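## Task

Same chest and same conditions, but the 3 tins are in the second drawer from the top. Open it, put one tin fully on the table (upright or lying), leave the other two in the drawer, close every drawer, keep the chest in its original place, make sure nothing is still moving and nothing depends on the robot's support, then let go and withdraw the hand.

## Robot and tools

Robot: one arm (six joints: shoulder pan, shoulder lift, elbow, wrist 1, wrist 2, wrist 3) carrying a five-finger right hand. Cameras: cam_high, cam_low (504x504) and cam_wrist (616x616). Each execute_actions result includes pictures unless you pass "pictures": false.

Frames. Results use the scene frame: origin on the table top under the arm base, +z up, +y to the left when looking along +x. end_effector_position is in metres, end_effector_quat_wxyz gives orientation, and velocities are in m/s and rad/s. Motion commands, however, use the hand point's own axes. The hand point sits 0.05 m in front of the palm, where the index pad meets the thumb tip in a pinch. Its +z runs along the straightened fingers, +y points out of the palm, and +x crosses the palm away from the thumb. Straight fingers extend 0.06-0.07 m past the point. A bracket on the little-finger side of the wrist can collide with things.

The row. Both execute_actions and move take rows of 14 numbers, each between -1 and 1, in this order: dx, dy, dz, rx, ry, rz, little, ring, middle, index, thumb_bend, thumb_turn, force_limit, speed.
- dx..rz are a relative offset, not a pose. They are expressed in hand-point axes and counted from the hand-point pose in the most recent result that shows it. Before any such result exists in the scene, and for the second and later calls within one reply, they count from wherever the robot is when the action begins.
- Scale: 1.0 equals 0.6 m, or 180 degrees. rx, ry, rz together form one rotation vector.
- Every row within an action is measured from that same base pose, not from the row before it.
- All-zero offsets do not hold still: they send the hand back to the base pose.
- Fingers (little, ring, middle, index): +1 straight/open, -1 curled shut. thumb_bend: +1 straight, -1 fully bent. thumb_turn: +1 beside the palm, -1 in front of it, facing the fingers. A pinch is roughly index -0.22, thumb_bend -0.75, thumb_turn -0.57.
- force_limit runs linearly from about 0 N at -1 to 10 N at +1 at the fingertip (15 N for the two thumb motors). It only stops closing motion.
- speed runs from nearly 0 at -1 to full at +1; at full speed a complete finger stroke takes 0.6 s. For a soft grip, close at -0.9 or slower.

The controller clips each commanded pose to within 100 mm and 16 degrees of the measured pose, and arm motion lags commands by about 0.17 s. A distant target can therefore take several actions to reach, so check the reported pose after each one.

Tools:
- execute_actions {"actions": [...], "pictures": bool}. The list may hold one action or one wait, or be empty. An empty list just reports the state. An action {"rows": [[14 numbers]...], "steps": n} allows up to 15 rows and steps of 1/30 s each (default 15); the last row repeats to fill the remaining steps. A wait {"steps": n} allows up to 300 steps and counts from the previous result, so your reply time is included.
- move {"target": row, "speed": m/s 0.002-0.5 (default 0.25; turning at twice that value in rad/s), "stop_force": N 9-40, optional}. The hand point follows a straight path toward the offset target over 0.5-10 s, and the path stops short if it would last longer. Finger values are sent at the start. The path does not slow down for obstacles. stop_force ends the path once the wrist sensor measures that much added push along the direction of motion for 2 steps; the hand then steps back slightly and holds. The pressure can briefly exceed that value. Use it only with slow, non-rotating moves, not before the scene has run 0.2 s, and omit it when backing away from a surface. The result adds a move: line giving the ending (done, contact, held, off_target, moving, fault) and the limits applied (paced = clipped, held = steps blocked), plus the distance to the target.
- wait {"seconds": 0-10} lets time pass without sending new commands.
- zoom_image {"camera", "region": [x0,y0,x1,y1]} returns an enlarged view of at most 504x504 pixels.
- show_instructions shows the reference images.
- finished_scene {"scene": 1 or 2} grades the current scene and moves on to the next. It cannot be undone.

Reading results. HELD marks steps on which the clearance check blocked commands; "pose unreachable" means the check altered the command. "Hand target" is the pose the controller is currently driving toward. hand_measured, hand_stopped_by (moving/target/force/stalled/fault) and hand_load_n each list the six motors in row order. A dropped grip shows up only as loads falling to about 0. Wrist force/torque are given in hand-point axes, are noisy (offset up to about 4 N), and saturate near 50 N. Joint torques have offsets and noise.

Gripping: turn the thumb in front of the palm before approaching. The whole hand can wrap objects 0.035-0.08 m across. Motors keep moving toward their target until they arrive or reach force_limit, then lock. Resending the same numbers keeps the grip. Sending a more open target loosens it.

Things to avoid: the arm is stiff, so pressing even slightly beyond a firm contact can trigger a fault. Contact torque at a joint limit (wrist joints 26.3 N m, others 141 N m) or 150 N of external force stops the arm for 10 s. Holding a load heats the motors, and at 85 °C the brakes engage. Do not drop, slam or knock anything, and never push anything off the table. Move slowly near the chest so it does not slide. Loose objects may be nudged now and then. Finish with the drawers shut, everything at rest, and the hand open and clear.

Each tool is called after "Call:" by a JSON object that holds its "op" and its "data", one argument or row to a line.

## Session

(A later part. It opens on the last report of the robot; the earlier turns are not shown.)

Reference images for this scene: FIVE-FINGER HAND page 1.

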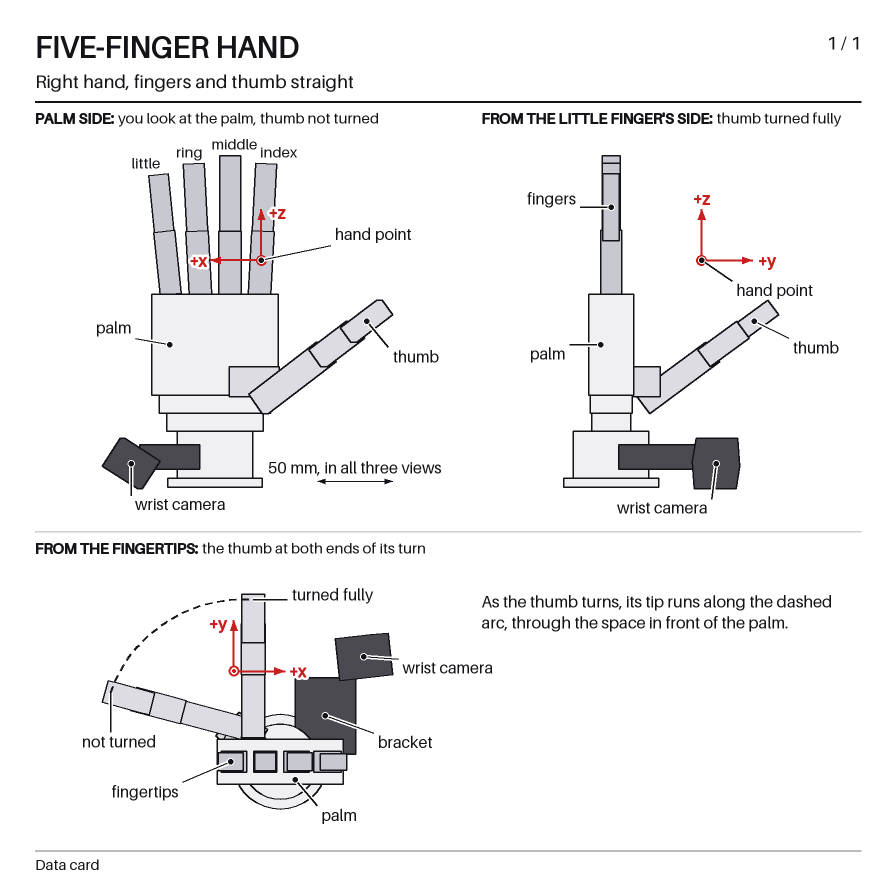

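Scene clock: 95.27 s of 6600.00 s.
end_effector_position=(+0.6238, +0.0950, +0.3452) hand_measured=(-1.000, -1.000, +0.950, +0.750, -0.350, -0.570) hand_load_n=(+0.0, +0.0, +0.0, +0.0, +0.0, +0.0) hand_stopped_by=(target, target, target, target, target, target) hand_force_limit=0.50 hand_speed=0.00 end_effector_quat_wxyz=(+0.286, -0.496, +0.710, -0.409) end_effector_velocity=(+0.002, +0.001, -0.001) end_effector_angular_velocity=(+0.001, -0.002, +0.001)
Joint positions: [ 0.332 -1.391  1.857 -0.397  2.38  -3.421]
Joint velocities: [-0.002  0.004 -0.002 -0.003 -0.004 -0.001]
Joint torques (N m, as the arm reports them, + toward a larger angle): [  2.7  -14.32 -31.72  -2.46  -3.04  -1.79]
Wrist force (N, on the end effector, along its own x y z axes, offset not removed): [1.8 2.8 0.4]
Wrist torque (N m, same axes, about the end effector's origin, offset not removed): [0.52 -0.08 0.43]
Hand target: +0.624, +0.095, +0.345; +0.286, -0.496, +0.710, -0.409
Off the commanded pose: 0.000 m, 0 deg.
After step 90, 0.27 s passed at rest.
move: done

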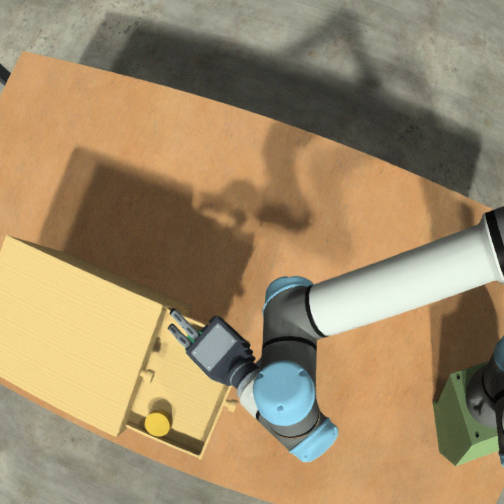

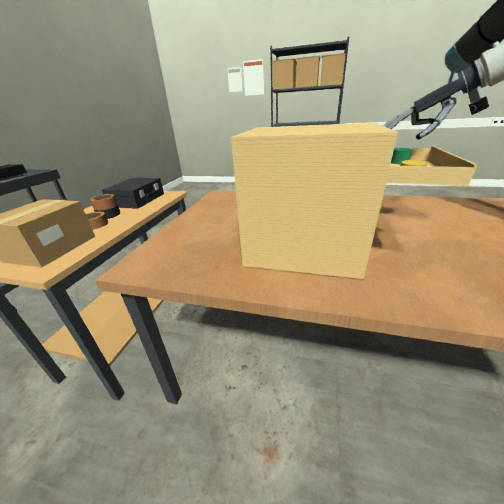

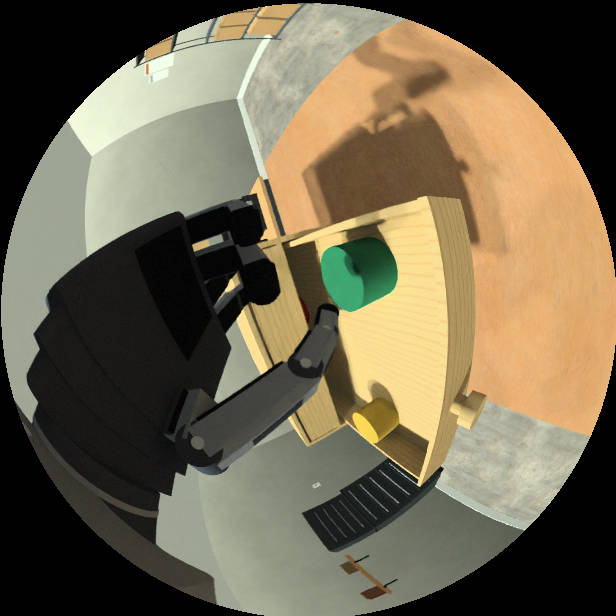

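Call:
{"op": "move", "data": {
  "target": [-0.0163,0.035,0.006,0,0,0,-1,-1,0.85,0.85,-0.3,-0.9,0.5,0],
  "speed": 0.05
}}

Call:
{"op": "zoom_image", "data": {
  "camera": "cam_low",
  "region": [370,70,504,190]
}}

Call:
{"op": "zoom_image", "data": {
  "camera": "cam_wrist",
  "region": [210,160,460,400]
}}

Call:
{"op": "zoom_image", "data": {
  "camera": "cam_high",
  "region": [140,280,260,400]
}}

Scene clock: 105.97 s of 6600.00 s.
end_effector_position=(+0.6203, +0.1066, +0.3254) hand_measured=(-1.000, -1.000, +0.850, +0.850, -0.300, -0.900) hand_load_n=(+0.0, +0.0, +0.0, +0.0, +0.0, +0.0) hand_stopped_by=(target, target, target, target, target, target) hand_force_limit=0.50 hand_speed=0.00 end_effector_quat_wxyz=(+0.286, -0.496, +0.710, -0.409) end_effector_velocity=(-0.001, +0.002, -0.002) end_effector_angular_velocity=(-0.001, +0.000, +0.002)
Joint positions: [ 0.331 -1.357  1.881 -0.455  2.38  -3.421]
Joint velocities: [ 0.001  0.004  0.003 -0.006 -0.    -0.001]
Joint torques (N m, as the arm reports them, + toward a larger angle): [ 29.52 -15.66  -0.13  -2.6    2.23  -1.52]
Wrist force (N, on the end effector, along its own x y z axes, offset not removed): [1.8 1.3 2.4]
Wrist torque (N m, same axes, about the end effector's origin, offset not removed): [0.05 -0.10 0.39]
Hand target: +0.620, +0.107, +0.325; +0.286, -0.496, +0.710, -0.409
Off the commanded pose: 0.000 m, 0 deg.
After step 90, 6.83 s passed at rest.
move: done

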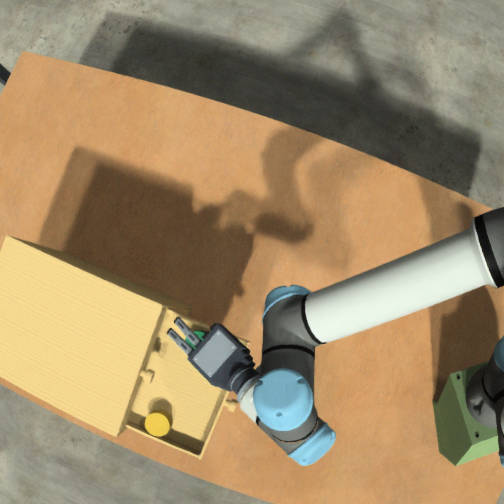

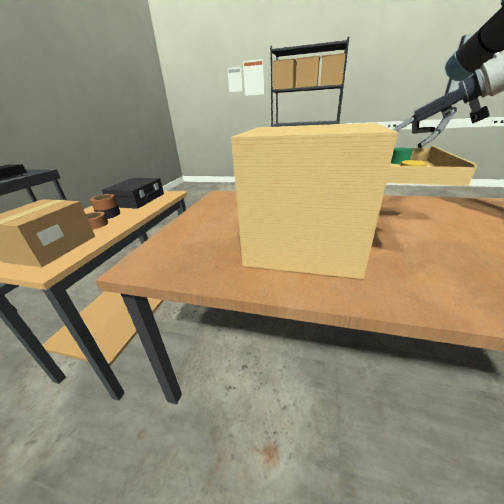

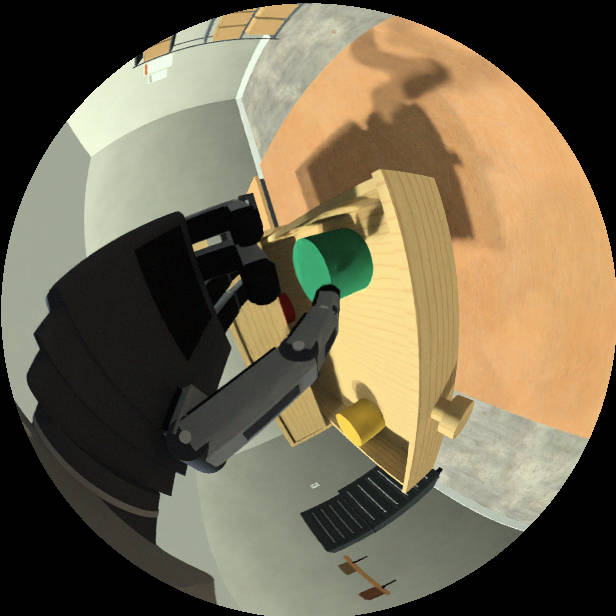

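Region (370, 70, 504, 190) of cam_low's 504x504 image, scaled by 3.761, with more detail than that image has; it fills the top 451 rows of this view, and the rest is white.

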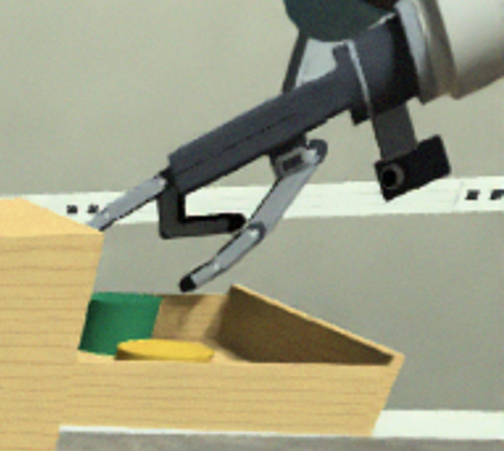

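Region (210, 160, 460, 400) of cam_wrist's 616x616 image, scaled by 2.016, with more detail than that image has; it fills the top 484 rows of this view, and the rest is white.

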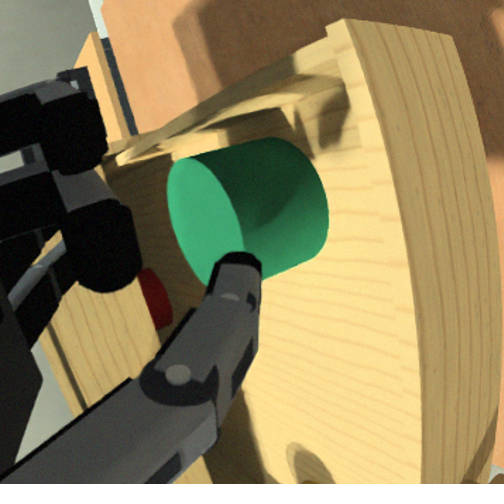

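Region (140, 280, 260, 400) of cam_high's 504x504 image, scaled by 4.200, with more detail than that image has.

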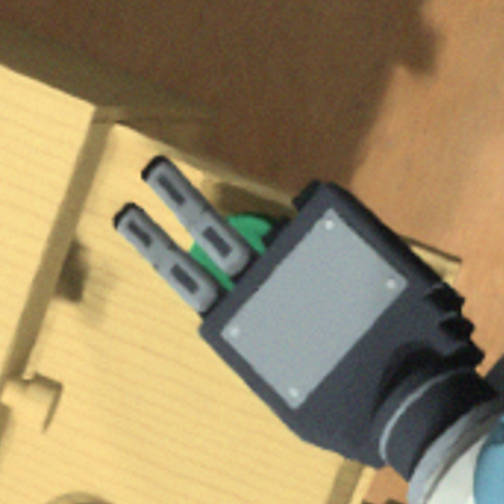

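Call:
{"op": "move", "data": {
  "target": [0,0.024,0.0253,0,0,0,-1,-1,0.85,0.85,-0.3,-0.9,0.5,0],
  "speed": 0.02,
  "stop_force": 9
}}

Call:
{"op": "zoom_image", "data": {
  "camera": "cam_low",
  "region": [370,70,504,190]
}}

Call:
{"op": "zoom_image", "data": {
  "camera": "cam_wrist",
  "region": [210,160,460,400]
}}

Scene clock: 111.60 s of 6600.00 s.
end_effector_position=(+0.6258, +0.1046, +0.3056) hand_measured=(-1.000, -1.000, +0.850, +0.850, -0.300, -0.900) hand_load_n=(+0.0, +0.0, +0.0, +0.0, +0.0, +0.0) hand_stopped_by=(target, target, target, target, target, target) hand_force_limit=0.50 hand_speed=0.00 end_effector_quat_wxyz=(+0.286, -0.496, +0.710, -0.409) end_effector_velocity=(+0.001, -0.001, -0.003) end_effector_angular_velocity=(-0.001, +0.001, -0.002)
Joint positions: [ 0.3   -1.333  1.894 -0.493  2.348 -3.424]
Joint velocities: [-0.006  0.003  0.002 -0.005 -0.003 -0.001]
Joint torques (N m, as the arm reports them, + toward a larger angle): [  4.3  -16.43   0.28  -2.33  -3.06  -1.59]
Wrist force (N, on the end effector, along its own x y z axes, offset not removed): [0.5 -0.6 -1.5]
Wrist torque (N m, same axes, about the end effector's origin, offset not removed): [-0.11 0.28 0.22]
Hand target: +0.626, +0.105, +0.305; +0.286, -0.496, +0.710, -0.409
Off the commanded pose: 0.000 m, 0 deg.
After step 90, 1.30 s passed at rest.
move: done

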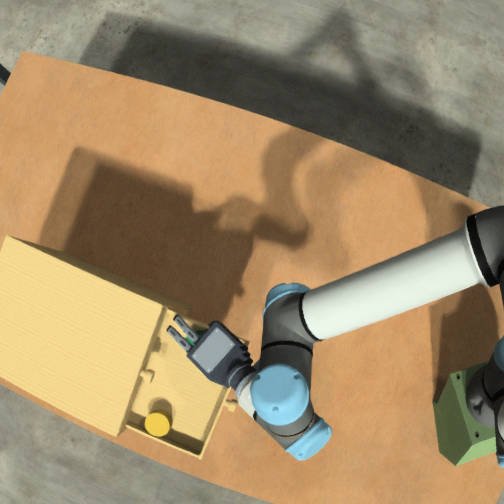

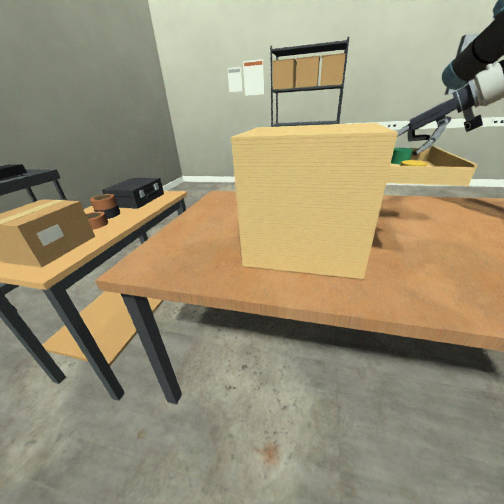

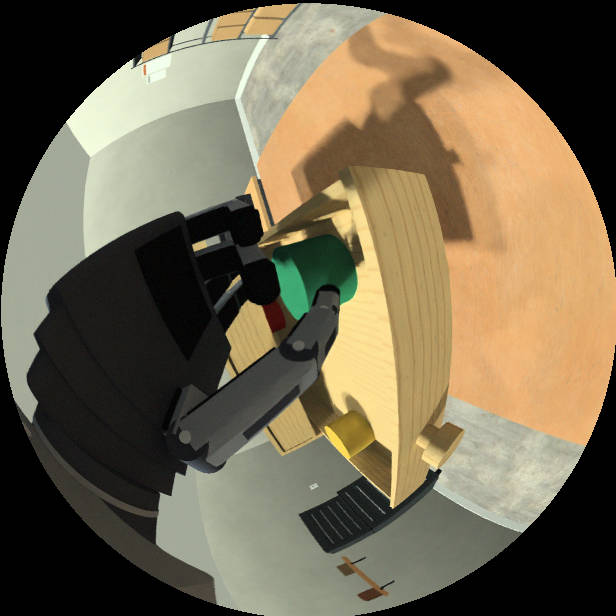

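Region (370, 70, 504, 190) of cam_low's 504x504 image, scaled by 3.761, with more detail than that image has; it fills the top 451 rows of this view, and the rest is white.

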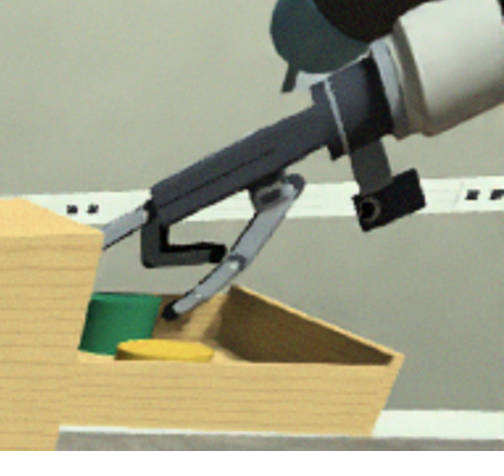

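Region (210, 160, 460, 400) of cam_wrist's 616x616 image, scaled by 2.016, with more detail than that image has; it fills the top 484 rows of this view, and the rest is white.

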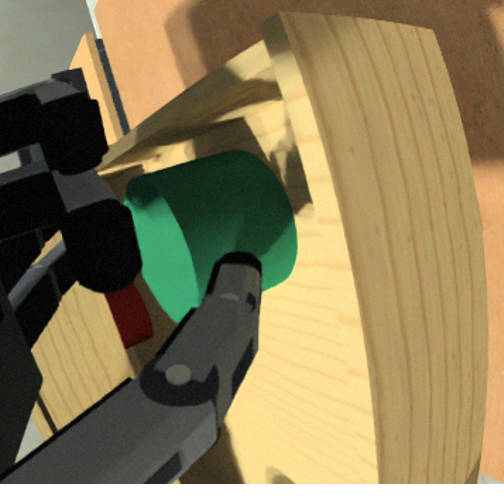

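Call:
{"op": "move", "data": {
  "target": [-0.008,0.013,0.0075,0,0,0,-1,-1,0.85,0.85,-0.3,-0.9,0.5,0],
  "speed": 0.015,
  "stop_force": 9
}}

Call:
{"op": "zoom_image", "data": {
  "camera": "cam_low",
  "region": [370,70,504,190]
}}

Call:
{"op": "zoom_image", "data": {
  "camera": "cam_wrist",
  "region": [210,160,460,400]
}}

Scene clock: 116.70 s of 6600.00 s.
end_effector_position=(+0.6274, +0.1090, +0.2968) hand_measured=(-1.000, -1.000, +0.850, +0.850, -0.300, -0.900) hand_load_n=(+0.0, +0.0, +0.0, +0.0, +0.0, +0.0) hand_stopped_by=(target, target, target, target, target, target) hand_force_limit=0.50 hand_speed=0.00 end_effector_quat_wxyz=(+0.286, -0.496, +0.710, -0.409) end_effector_velocity=(+0.001, +0.001, -0.001) end_effector_angular_velocity=(-0.000, -0.001, +0.000)
Joint positions: [ 0.297 -1.314  1.895 -0.514  2.345 -3.424]
Joint velocities: [ 0.     0.005 -0.001 -0.005 -0.    -0.001]
Joint torques (N m, as the arm reports them, + toward a larger angle): [  4.   -16.98   0.69  -2.58  -3.    -1.67]
Wrist force (N, on the end effector, along its own x y z axes, offset not removed): [2.3 0.4 0.4]
Wrist torque (N m, same axes, about the end effector's origin, offset not removed): [0.08 -0.02 0.39]
Hand target: +0.627, +0.109, +0.297; +0.286, -0.496, +0.710, -0.409
Off the commanded pose: 0.000 m, 0 deg.
After step 90, 1.17 s passed at rest.
move: done

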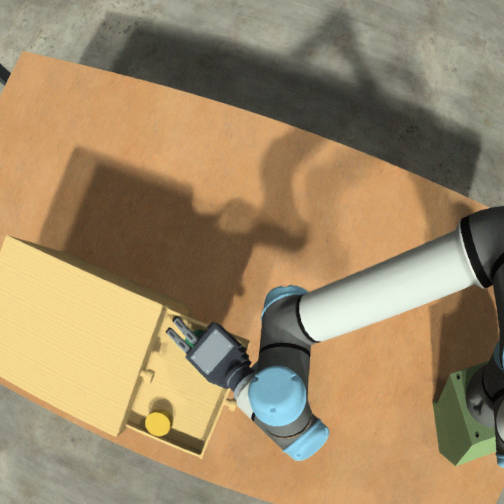

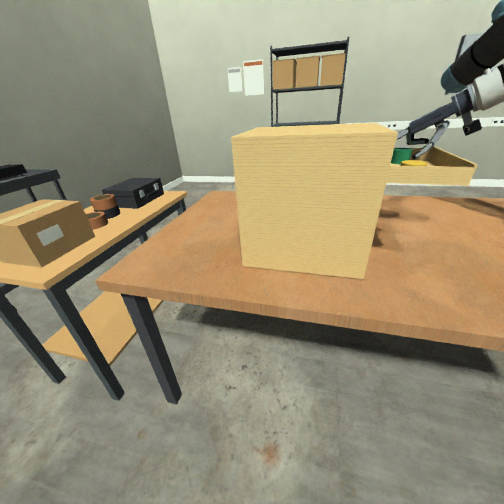

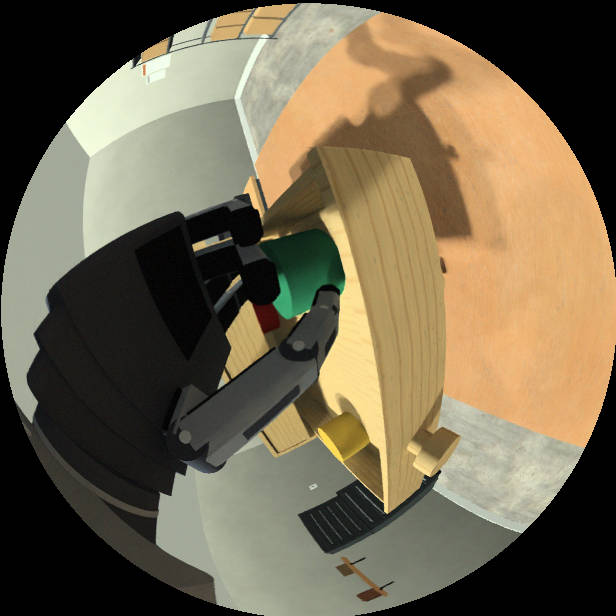

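Region (370, 70, 504, 190) of cam_low's 504x504 image, scaled by 3.761, with more detail than that image has; it fills the top 451 rows of this view, and the rest is white.

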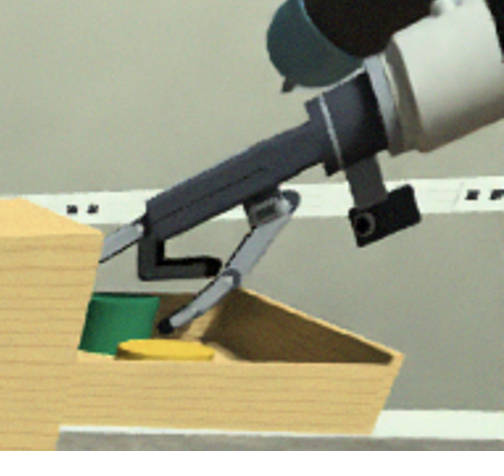

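Region (210, 160, 460, 400) of cam_wrist's 616x616 image, scaled by 2.016, with more detail than that image has; it fills the top 484 rows of this view, and the rest is white.

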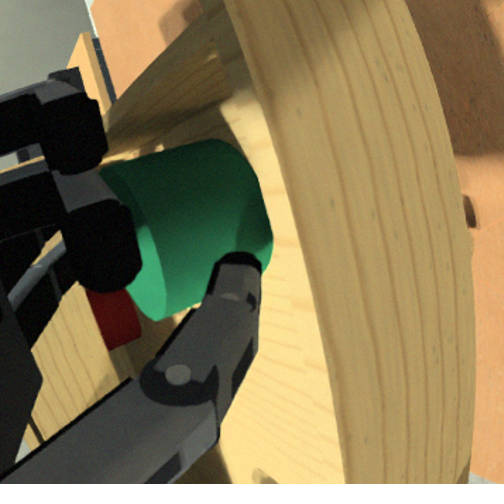

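Thumb is beside the tin. Closing gently.

Call:
{"op": "execute_actions", "data": {
  "actions": [
    {"rows":[[0,0,0,0,0,0,-1,-1,0,0,-0.6,-0.9,-0.2,-0.8]],"steps":15}
  ],
  "pictures": false
}}

Call:
{"op": "wait", "data": {
  "seconds": 1.2
}}

Call:
{"op": "zoom_image", "data": {
  "camera": "cam_low",
  "region": [370,70,504,190]
}}

Call:
{"op": "zoom_image", "data": {
  "camera": "cam_wrist",
  "region": [210,160,460,400]
}}

Scene clock: 118.43 s of 6600.00 s.
end_effector_position=(+0.6273, +0.1090, +0.2967) hand_measured=(-1.000, -1.000, +0.718, +0.718, -0.384, -0.900) hand_load_n=(+0.0, +0.0, +0.0, +0.0, +0.0, +0.0) hand_stopped_by=(target, target, moving, moving, moving, target) hand_force_limit=-0.20 hand_speed=-0.80 end_effector_quat_wxyz=(+0.286, -0.496, +0.710, -0.409) end_effector_velocity=(+0.000, +0.000, +0.001) end_effector_angular_velocity=(+0.000, -0.002, +0.001)
Joint positions: [ 0.297 -1.314  1.895 -0.514  2.345 -3.424]
Joint velocities: [ 0.001 -0.001 -0.001  0.    -0.    -0.   ]
Joint torques (N m, as the arm reports them, + toward a larger angle): [ 13.59 -38.48  -1.89   1.42   0.64  -0.88]
Wrist force (N, on the end effector, along its own x y z axes, offset not removed): [1.9 2.1 -0.6]
Wrist torque (N m, same axes, about the end effector's origin, offset not removed): [0.31 -0.05 0.35]
Hand target: +0.627, +0.109, +0.297; +0.286, -0.496, +0.710, -0.409
Off the commanded pose: 0.000 m, 0 deg.
Steps of this call (steps 1 to 37: nothing new was sent; steps 38 to 52: all 15 steps of this action). Readings (end_effector_position | what the end effector reports):
38: (+0.6274, +0.1091, +0.2966) | hand_measured=(-1.000, -1.000, +0.850, +0.850, -0.300, -0.900) hand_load_n=(+0.0, +0.0, +0.0, +0.0, +0.0, +0.0) hand_stopped_by=(target, target, moving, moving, moving, target) hand_force_limit=-0.20 hand_speed=-0.80
39: (+0.6274, +0.1091, +0.2966) | hand_measured=(-1.000, -1.000, +0.850, +0.850, -0.300, -0.900) hand_load_n=(+0.0, +0.0, +0.0, +0.0, +0.0, +0.0) hand_stopped_by=(target, target, moving, moving, moving, target) hand_force_limit=-0.20 hand_speed=-0.80
41: (+0.6274, +0.1091, +0.2966) | hand_measured=(-1.000, -1.000, +0.840, +0.840, -0.306, -0.900) hand_load_n=(+0.0, +0.0, +0.0, +0.0, +0.0, +0.0) hand_stopped_by=(target, target, moving, moving, moving, target) hand_force_limit=-0.20 hand_speed=-0.80
45: (+0.6273, +0.1091, +0.2966) | hand_measured=(-1.000, -1.000, +0.796, +0.796, -0.334, -0.900) hand_load_n=(+0.0, +0.0, +0.0, +0.0, +0.0, +0.0) hand_stopped_by=(target, target, moving, moving, moving, target) hand_force_limit=-0.20 hand_speed=-0.80
52: the state above

Scene clock: 119.63 s of 6600.00 s.
end_effector_position=(+0.6274, +0.1090, +0.2968) hand_measured=(-1.000, -1.000, +0.530, +0.486, -0.492, -0.900) hand_load_n=(+0.0, +0.0, +3.0, +4.0, +8.0, +0.0) hand_stopped_by=(target, target, force, force, force, target) hand_force_limit=-0.20 hand_speed=-0.80 end_effector_quat_wxyz=(+0.286, -0.496, +0.710, -0.409) end_effector_velocity=(+0.000, +0.001, +0.000) end_effector_angular_velocity=(+0.000, -0.000, +0.001)
Joint positions: [ 0.297 -1.314  1.895 -0.514  2.345 -3.424]
Joint velocities: [ 0.001  0.    -0.001  0.001 -0.    -0.   ]
Joint torques (N m, as the arm reports them, + toward a larger angle): [ 29.96 -34.25  -9.49   1.27   2.16   1.54]
Wrist force (N, on the end effector, along its own x y z axes, offset not removed): [1.0 -2.4 0.2]
Wrist torque (N m, same axes, about the end effector's origin, offset not removed): [-0.08 0.09 0.28]
Hand target: +0.627, +0.109, +0.297; +0.286, -0.496, +0.710, -0.409
Off the commanded pose: 0.000 m, 0 deg.
Steps of this call (steps 1 to 36: nothing new was sent). Readings (end_effector_position | what the end effector reports):
1: (+0.6274, +0.1090, +0.2968) | hand_measured=(-1.000, -1.000, +0.706, +0.706, -0.390, -0.900) hand_load_n=(+0.0, +0.0, +0.0, +0.0, +0.0, +0.0) hand_stopped_by=(target, target, moving, moving, moving, target) hand_force_limit=-0.20 hand_speed=-0.80
2: (+0.6274, +0.1090, +0.2968) | hand_measured=(-1.000, -1.000, +0.696, +0.696, -0.398, -0.900) hand_load_n=(+0.0, +0.0, +0.0, +0.0, +0.0, +0.0) hand_stopped_by=(target, target, moving, moving, moving, target) hand_force_limit=-0.20 hand_speed=-0.80
4: (+0.6274, +0.1090, +0.2968) | hand_measured=(-1.000, -1.000, +0.674, +0.674, -0.412, -0.900) hand_load_n=(+0.0, +0.0, +0.0, +0.0, +0.0, +0.0) hand_stopped_by=(target, target, moving, moving, moving, target) hand_force_limit=-0.20 hand_speed=-0.80
8: (+0.6274, +0.1090, +0.2968) | hand_measured=(-1.000, -1.000, +0.628, +0.628, -0.440, -0.900) hand_load_n=(+0.0, +0.0, +0.0, +0.0, +0.0, +0.0) hand_stopped_by=(target, target, moving, moving, moving, target) hand_force_limit=-0.20 hand_speed=-0.80
36: the state above

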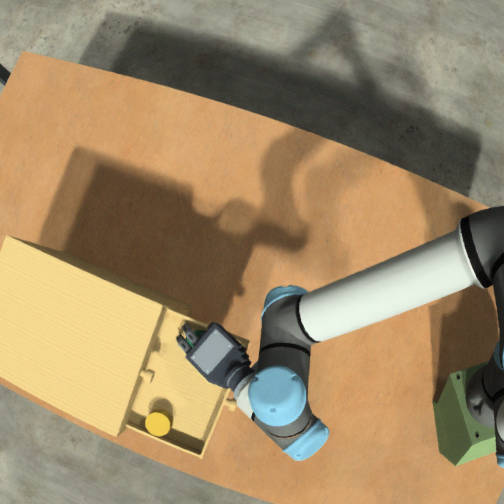

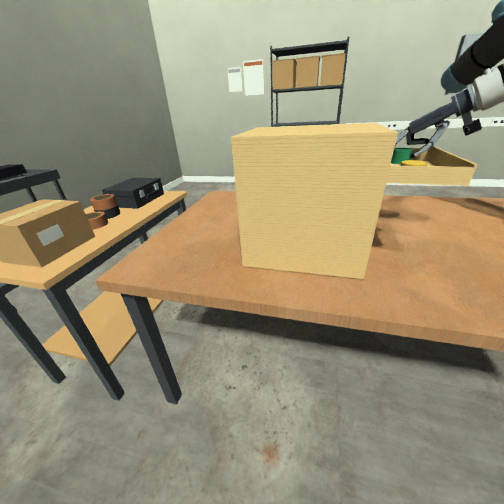

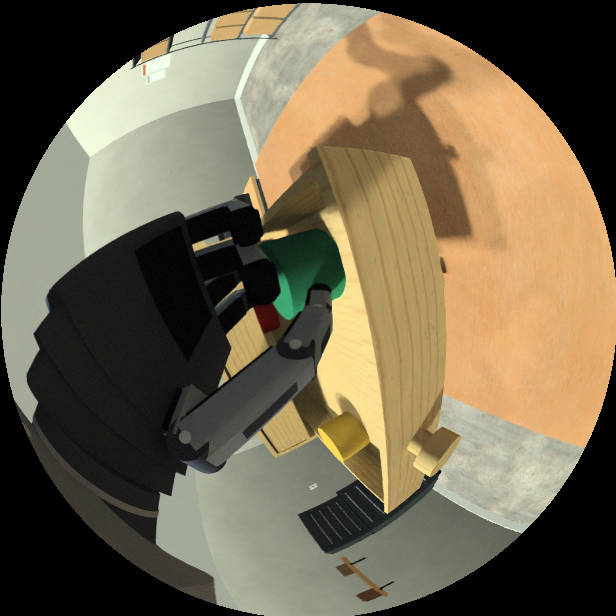

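Region (370, 70, 504, 190) of cam_low's 504x504 image, scaled by 3.761, with more detail than that image has; it fills the top 451 rows of this view, and the rest is white.

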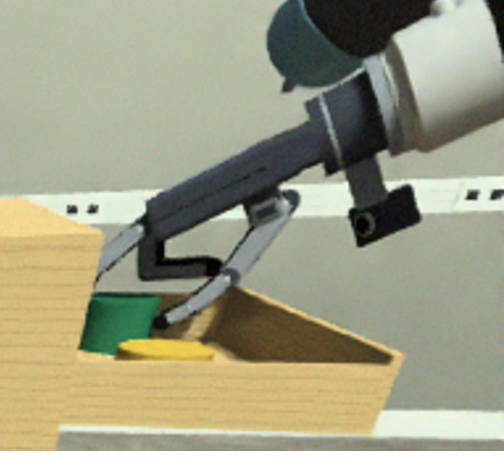

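Region (210, 160, 460, 400) of cam_wrist's 616x616 image, scaled by 2.016, with more detail than that image has; it fills the top 484 rows of this view, and the rest is white.

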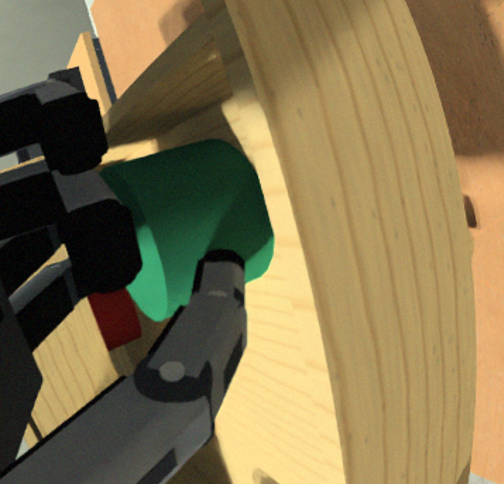

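Call:
{"op": "execute_actions", "data": {
  "actions": [
    {"rows":[[0,0,0,0,0,0,-1,-1,-0.05,-0.05,-0.65,-0.9,0.1,-0.85]],"steps":15}
  ],
  "pictures": false
}}

Call:
{"op": "move", "data": {
  "target": [0,-0.108,-0.0625,0,0,0,-1,-1,-0.05,-0.05,-0.65,-0.9,0.1,-0.85],
  "speed": 0.05
}}

Call:
{"op": "zoom_image", "data": {
  "camera": "cam_low",
  "region": [370,50,504,190]
}}

Scene clock: 122.20 s of 6600.00 s.
end_effector_position=(+0.6274, +0.1090, +0.2968) hand_measured=(-1.000, -1.000, +0.508, +0.472, -0.486, -0.900) hand_load_n=(+0.0, +0.0, +7.0, +5.0, +10.0, +0.0) hand_stopped_by=(target, target, force, force, force, target) hand_force_limit=0.10 hand_speed=-0.85 end_effector_quat_wxyz=(+0.286, -0.496, +0.710, -0.409) end_effector_velocity=(+0.000, +0.000, -0.000) end_effector_angular_velocity=(-0.000, +0.000, +0.000)
Joint positions: [ 0.297 -1.314  1.895 -0.514  2.345 -3.424]
Joint velocities: [ 0.  0. -0.  0.  0. -0.]
Joint torques (N m, as the arm reports them, + toward a larger angle): [ 26.42 -25.77 -22.     0.88   2.21   1.25]
Wrist force (N, on the end effector, along its own x y z axes, offset not removed): [0.8 -8.9 -0.6]
Wrist torque (N m, same axes, about the end effector's origin, offset not removed): [0.00 0.15 0.12]
Hand target: +0.627, +0.109, +0.297; +0.286, -0.496, +0.710, -0.409
Off the commanded pose: 0.000 m, 0 deg.
Steps of this call (steps 1 to 62: nothing new was sent; steps 63 to 77: all 15 steps of this action). Readings (end_effector_position | what the end effector reports):
63: (+0.6274, +0.1090, +0.2968) | hand_measured=(-1.000, -1.000, +0.530, +0.486, -0.492, -0.900) hand_load_n=(+0.0, +0.0, +3.0, +4.0, +8.0, +0.0) hand_stopped_by=(target, target, moving, moving, moving, target) hand_force_limit=0.10 hand_speed=-0.85
64: (+0.6274, +0.1090, +0.2968) | hand_measured=(-1.000, -1.000, +0.530, +0.486, -0.492, -0.900) hand_load_n=(+0.0, +0.0, +3.0, +4.0, +8.0, +0.0) hand_stopped_by=(target, target, moving, moving, moving, target) hand_force_limit=0.10 hand_speed=-0.85
66: (+0.6274, +0.1090, +0.2968) | hand_measured=(-1.000, -1.000, +0.524, +0.478, -0.492, -0.900) hand_load_n=(+0.0, +0.0, +4.0, +5.0, +9.0, +0.0) hand_stopped_by=(target, target, moving, moving, force, target) hand_force_limit=0.10 hand_speed=-0.85
70: (+0.6274, +0.1090, +0.2968) | hand_measured=(-1.000, -1.000, +0.508, +0.472, -0.486, -0.900) hand_load_n=(+0.0, +0.0, +7.0, +5.0, +10.0, +0.0) hand_stopped_by=(target, target, force, force, force, target) hand_force_limit=0.10 hand_speed=-0.85
77: the state above

Scene clock: 124.33 s of 6600.00 s.
end_effector_position=(+0.6273, +0.1088, +0.3714) hand_measured=(-1.000, -1.000, +0.508, +0.472, -0.484, -0.900) hand_load_n=(+0.0, +0.0, +5.0, +4.0, +12.0, +0.5) hand_stopped_by=(target, target, force, force, force, target) hand_force_limit=0.10 hand_speed=-0.85 end_effector_quat_wxyz=(+0.286, -0.496, +0.710, -0.409) end_effector_velocity=(-0.001, +0.000, +0.001) end_effector_angular_velocity=(-0.000, +0.002, +0.001)
Joint positions: [ 0.388 -1.377  1.793 -0.342  2.436 -3.415]
Joint velocities: [ 0.003 -0.001 -0.002  0.007  0.003  0.001]
Joint torques (N m, as the arm reports them, + toward a larger angle): [ 29.64 -36.29 -32.08   1.42   2.2    1.68]
Wrist force (N, on the end effector, along its own x y z axes, offset not removed): [0.1 1.3 -0.7]
Wrist torque (N m, same axes, about the end effector's origin, offset not removed): [0.32 0.19 0.29]
Hand target: +0.627, +0.109, +0.372; +0.286, -0.496, +0.710, -0.409
Off the commanded pose: 0.000 m, 0 deg.
move: done

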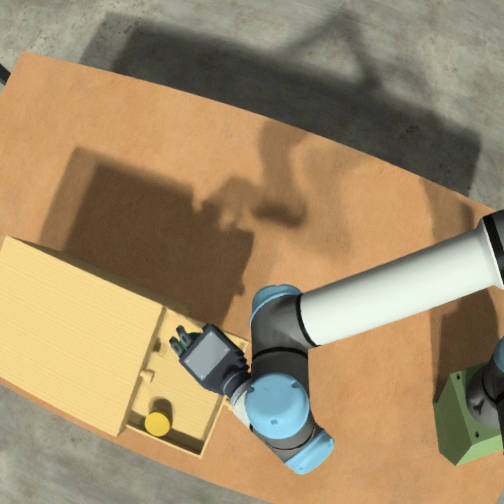

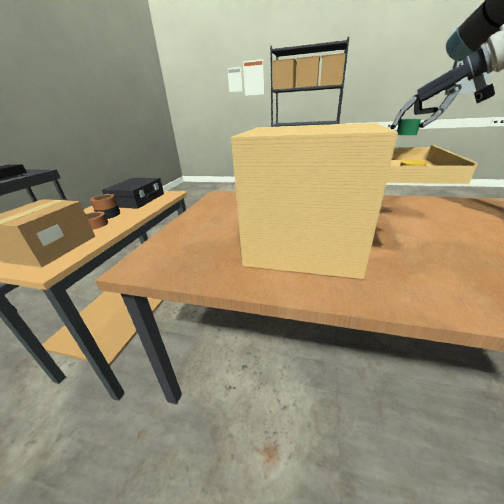

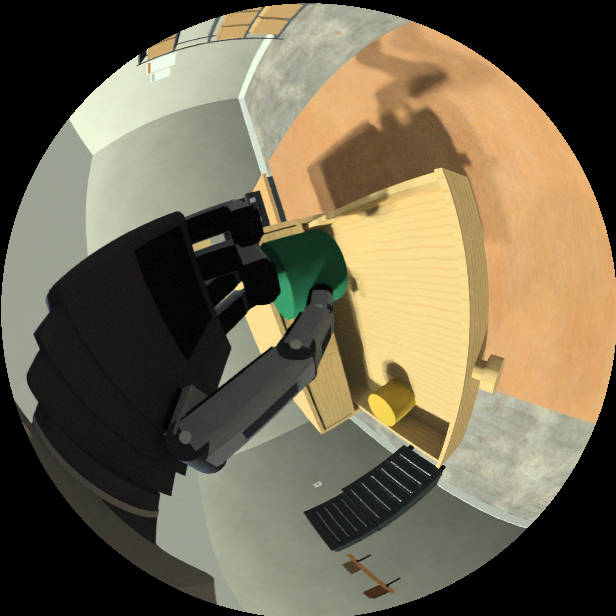

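Region (370, 50, 504, 190) of cam_low's 504x504 image, scaled by 3.600, with more detail than that image has; it fills the left 482 columns of this view, and the rest is white.

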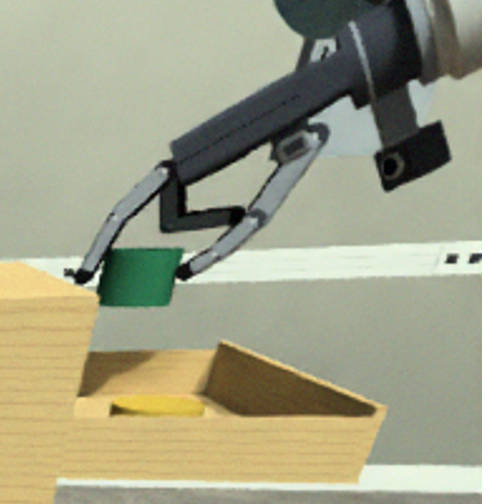

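Call:
{"op": "move", "data": {
  "target": [0.503,-0.065,0.112,0,0,0,-1,-1,-0.05,-0.05,-0.65,-0.9,0.1,-0.85],
  "speed": 0.2
}}

Call:
{"op": "move", "data": {
  "target": [0,0.469,0.271,0,0,0,-1,-1,-0.05,-0.05,-0.65,-0.9,0.1,-0.85],
  "speed": 0.2
}}

Call:
{"op": "zoom_image", "data": {
  "camera": "cam_wrist",
  "region": [210,160,460,400]
}}

Scene clock: 129.30 s of 6600.00 s.
end_effector_position=(+0.5962, -0.2007, +0.3711) hand_measured=(-1.000, -1.000, +0.508, +0.472, -0.484, -0.900) hand_load_n=(+0.0, +0.0, +5.0, +4.0, +12.0, +0.5) hand_stopped_by=(target, target, force, force, force, target) hand_force_limit=0.10 hand_speed=-0.85 end_effector_quat_wxyz=(+0.286, -0.496, +0.710, -0.409) end_effector_velocity=(-0.000, -0.001, -0.000) end_effector_angular_velocity=(+0.003, -0.001, +0.003)
Joint positions: [-0.437 -1.88   1.919  0.009  1.612 -3.469]
Joint velocities: [-0.01  -0.002 -0.     0.004 -0.014  0.001]
Joint torques (N m, as the arm reports them, + toward a larger angle): [ -3.38 -33.27 -32.76   1.8   -2.99  -1.63]
Wrist force (N, on the end effector, along its own x y z axes, offset not removed): [4.1 3.4 1.4]
Wrist torque (N m, same axes, about the end effector's origin, offset not removed): [0.20 -0.39 0.61]
Hand target: +0.596, -0.201, +0.371; +0.286, -0.496, +0.710, -0.409
Off the commanded pose: 0.001 m, 0 deg.
move: done

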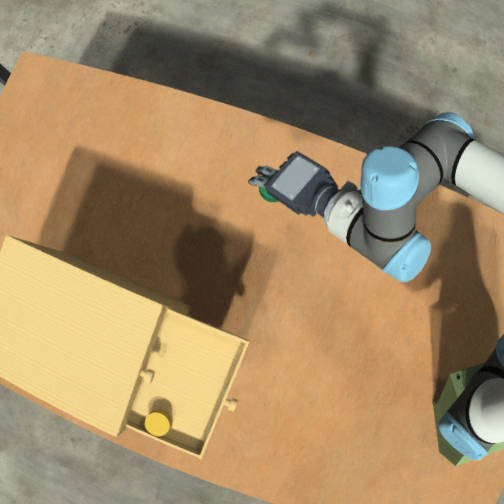

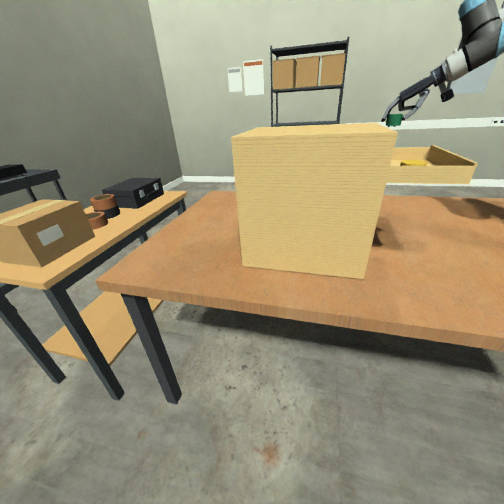

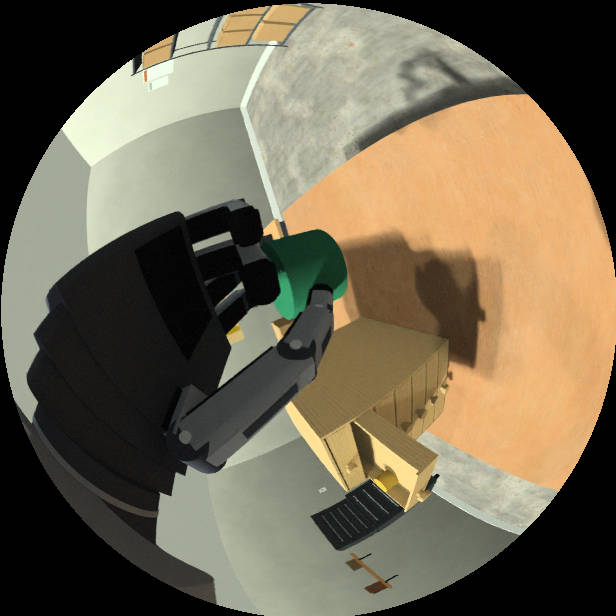

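Scene clock: 131.57 s of 6600.00 s.
end_effector_position=(+0.5962, -0.2004, +0.0464) hand_measured=(-1.000, -1.000, +0.508, +0.472, -0.484, -0.900) hand_load_n=(+0.0, +0.0, +5.0, +4.0, +12.0, +0.5) hand_stopped_by=(target, target, force, force, force, target) hand_force_limit=0.10 hand_speed=-0.85 end_effector_quat_wxyz=(+0.286, -0.496, +0.710, -0.409) end_effector_velocity=(+0.000, +0.000, -0.002) end_effector_angular_velocity=(-0.000, +0.000, +0.001)
Joint positions: [-0.682 -1.274  2.108 -0.785  1.367 -3.481]
Joint velocities: [-0.     0.006 -0.001 -0.005 -0.    -0.001]
Joint torques (N m, as the arm reports them, + toward a larger angle): [  0.11 -23.41 -18.71  -1.78  -3.19   1.69]
Wrist force (N, on the end effector, along its own x y z axes, offset not removed): [0.4 1.4 3.4]
Wrist torque (N m, same axes, about the end effector's origin, offset not removed): [-0.04 0.27 0.22]
Hand target: +0.596, -0.200, +0.046; +0.286, -0.496, +0.710, -0.409
Off the commanded pose: 0.000 m, 0 deg.
move: done

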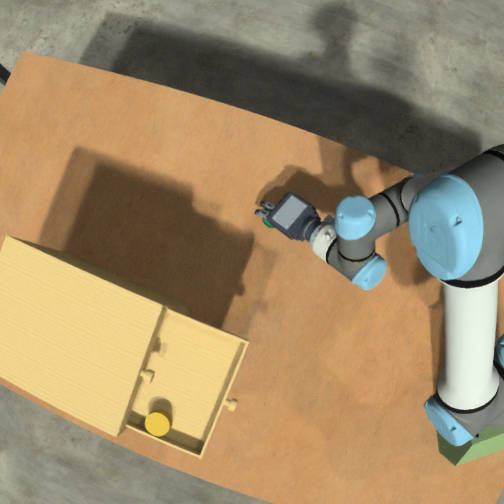

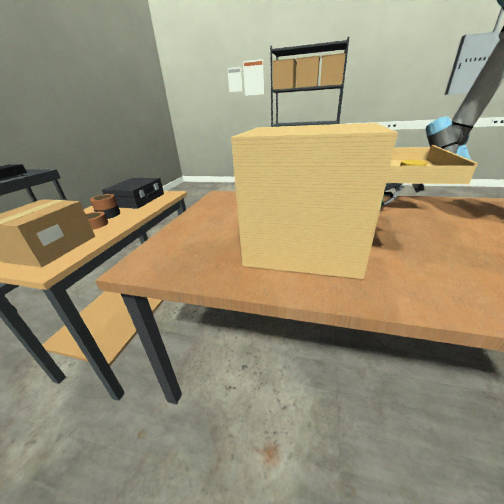

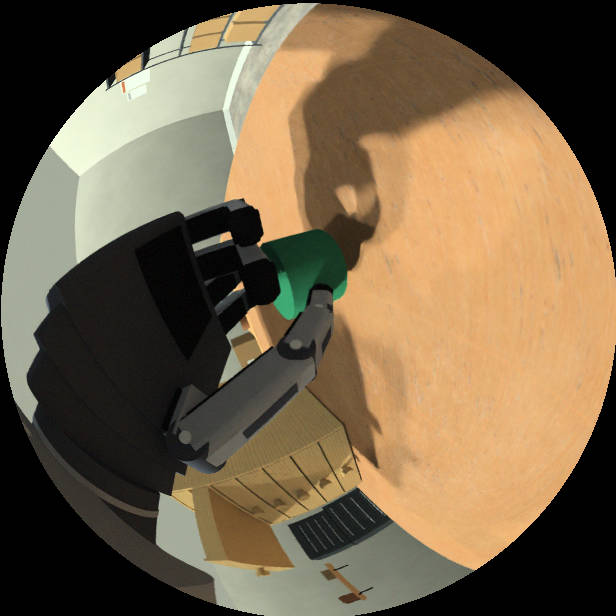

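Region (210, 160, 460, 400) of cam_wrist's 616x616 image, scaled by 2.016, with more detail than that image has; it fills the top 484 rows of this view, and the rest is white.

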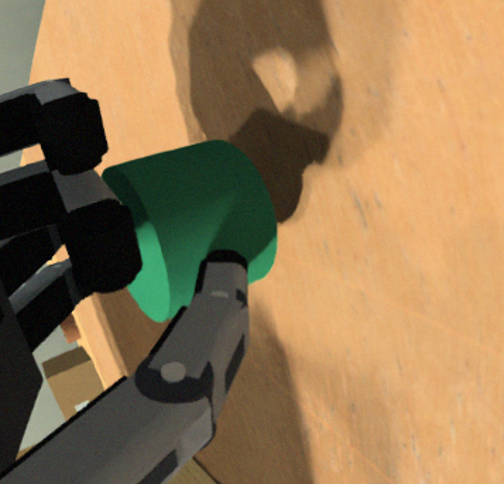

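Call:
{"op": "move", "data": {
  "target": [0,0.0433,0.025,0,0,0,-1,-1,-0.05,-0.05,-0.65,-0.9,0.1,-0.85],
  "speed": 0.007,
  "stop_force": 9
}}

Scene clock: 135.63 s of 6600.00 s.
end_effector_position=(+0.5963, -0.2005, +0.0257) hand_measured=(-1.000, -1.000, +0.508, +0.472, -0.484, -0.900) hand_load_n=(+0.0, +0.0, +7.0, +5.5, +9.0, +1.0) hand_stopped_by=(target, target, force, force, force, target) hand_force_limit=0.10 hand_speed=-0.85 end_effector_quat_wxyz=(+0.286, -0.496, +0.710, -0.409) end_effector_velocity=(+0.000, +0.001, +0.002) end_effector_angular_velocity=(+0.002, +0.000, +0.001)
Joint positions: [-0.692 -1.221  2.095 -0.825  1.358 -3.481]
Joint velocities: [ 0.001 -0.005  0.001  0.006 -0.     0.001]
Joint torques (N m, as the arm reports them, + toward a larger angle): [ 10.46 -40.63  13.49   2.73   2.52  -1.78]
Wrist force (N, on the end effector, along its own x y z axes, offset not removed): [-2.2 -7.1 -5.8]
Wrist torque (N m, same axes, about the end effector's origin, offset not removed): [0.25 0.38 0.16]
Hand target: +0.596, -0.200, +0.026; +0.286, -0.496, +0.710, -0.409
Off the commanded pose: 0.009 m, 0 deg.
move: contact

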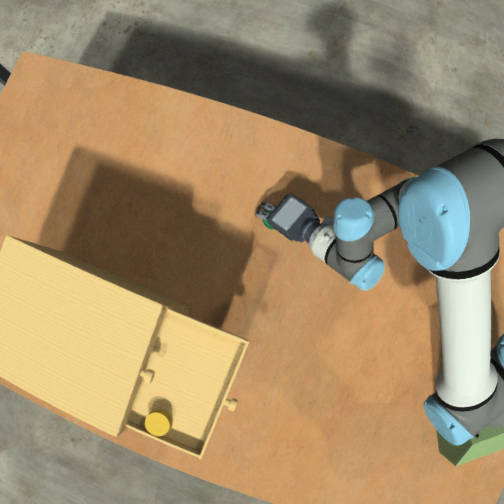

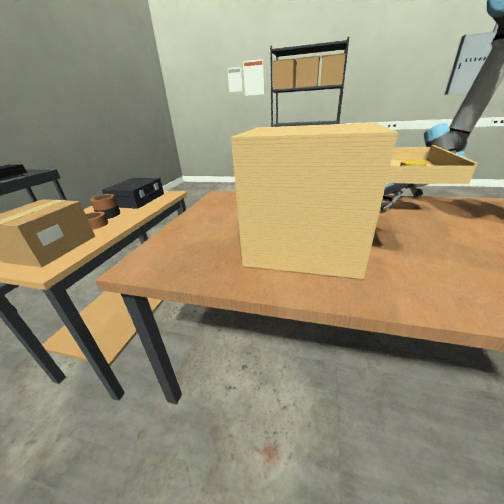

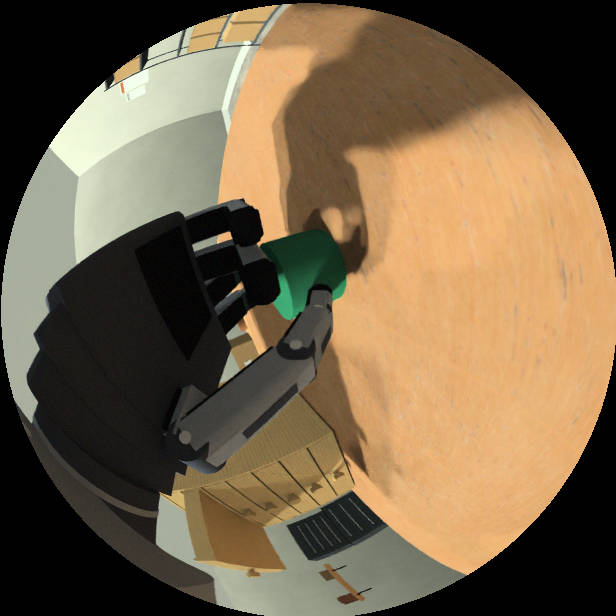

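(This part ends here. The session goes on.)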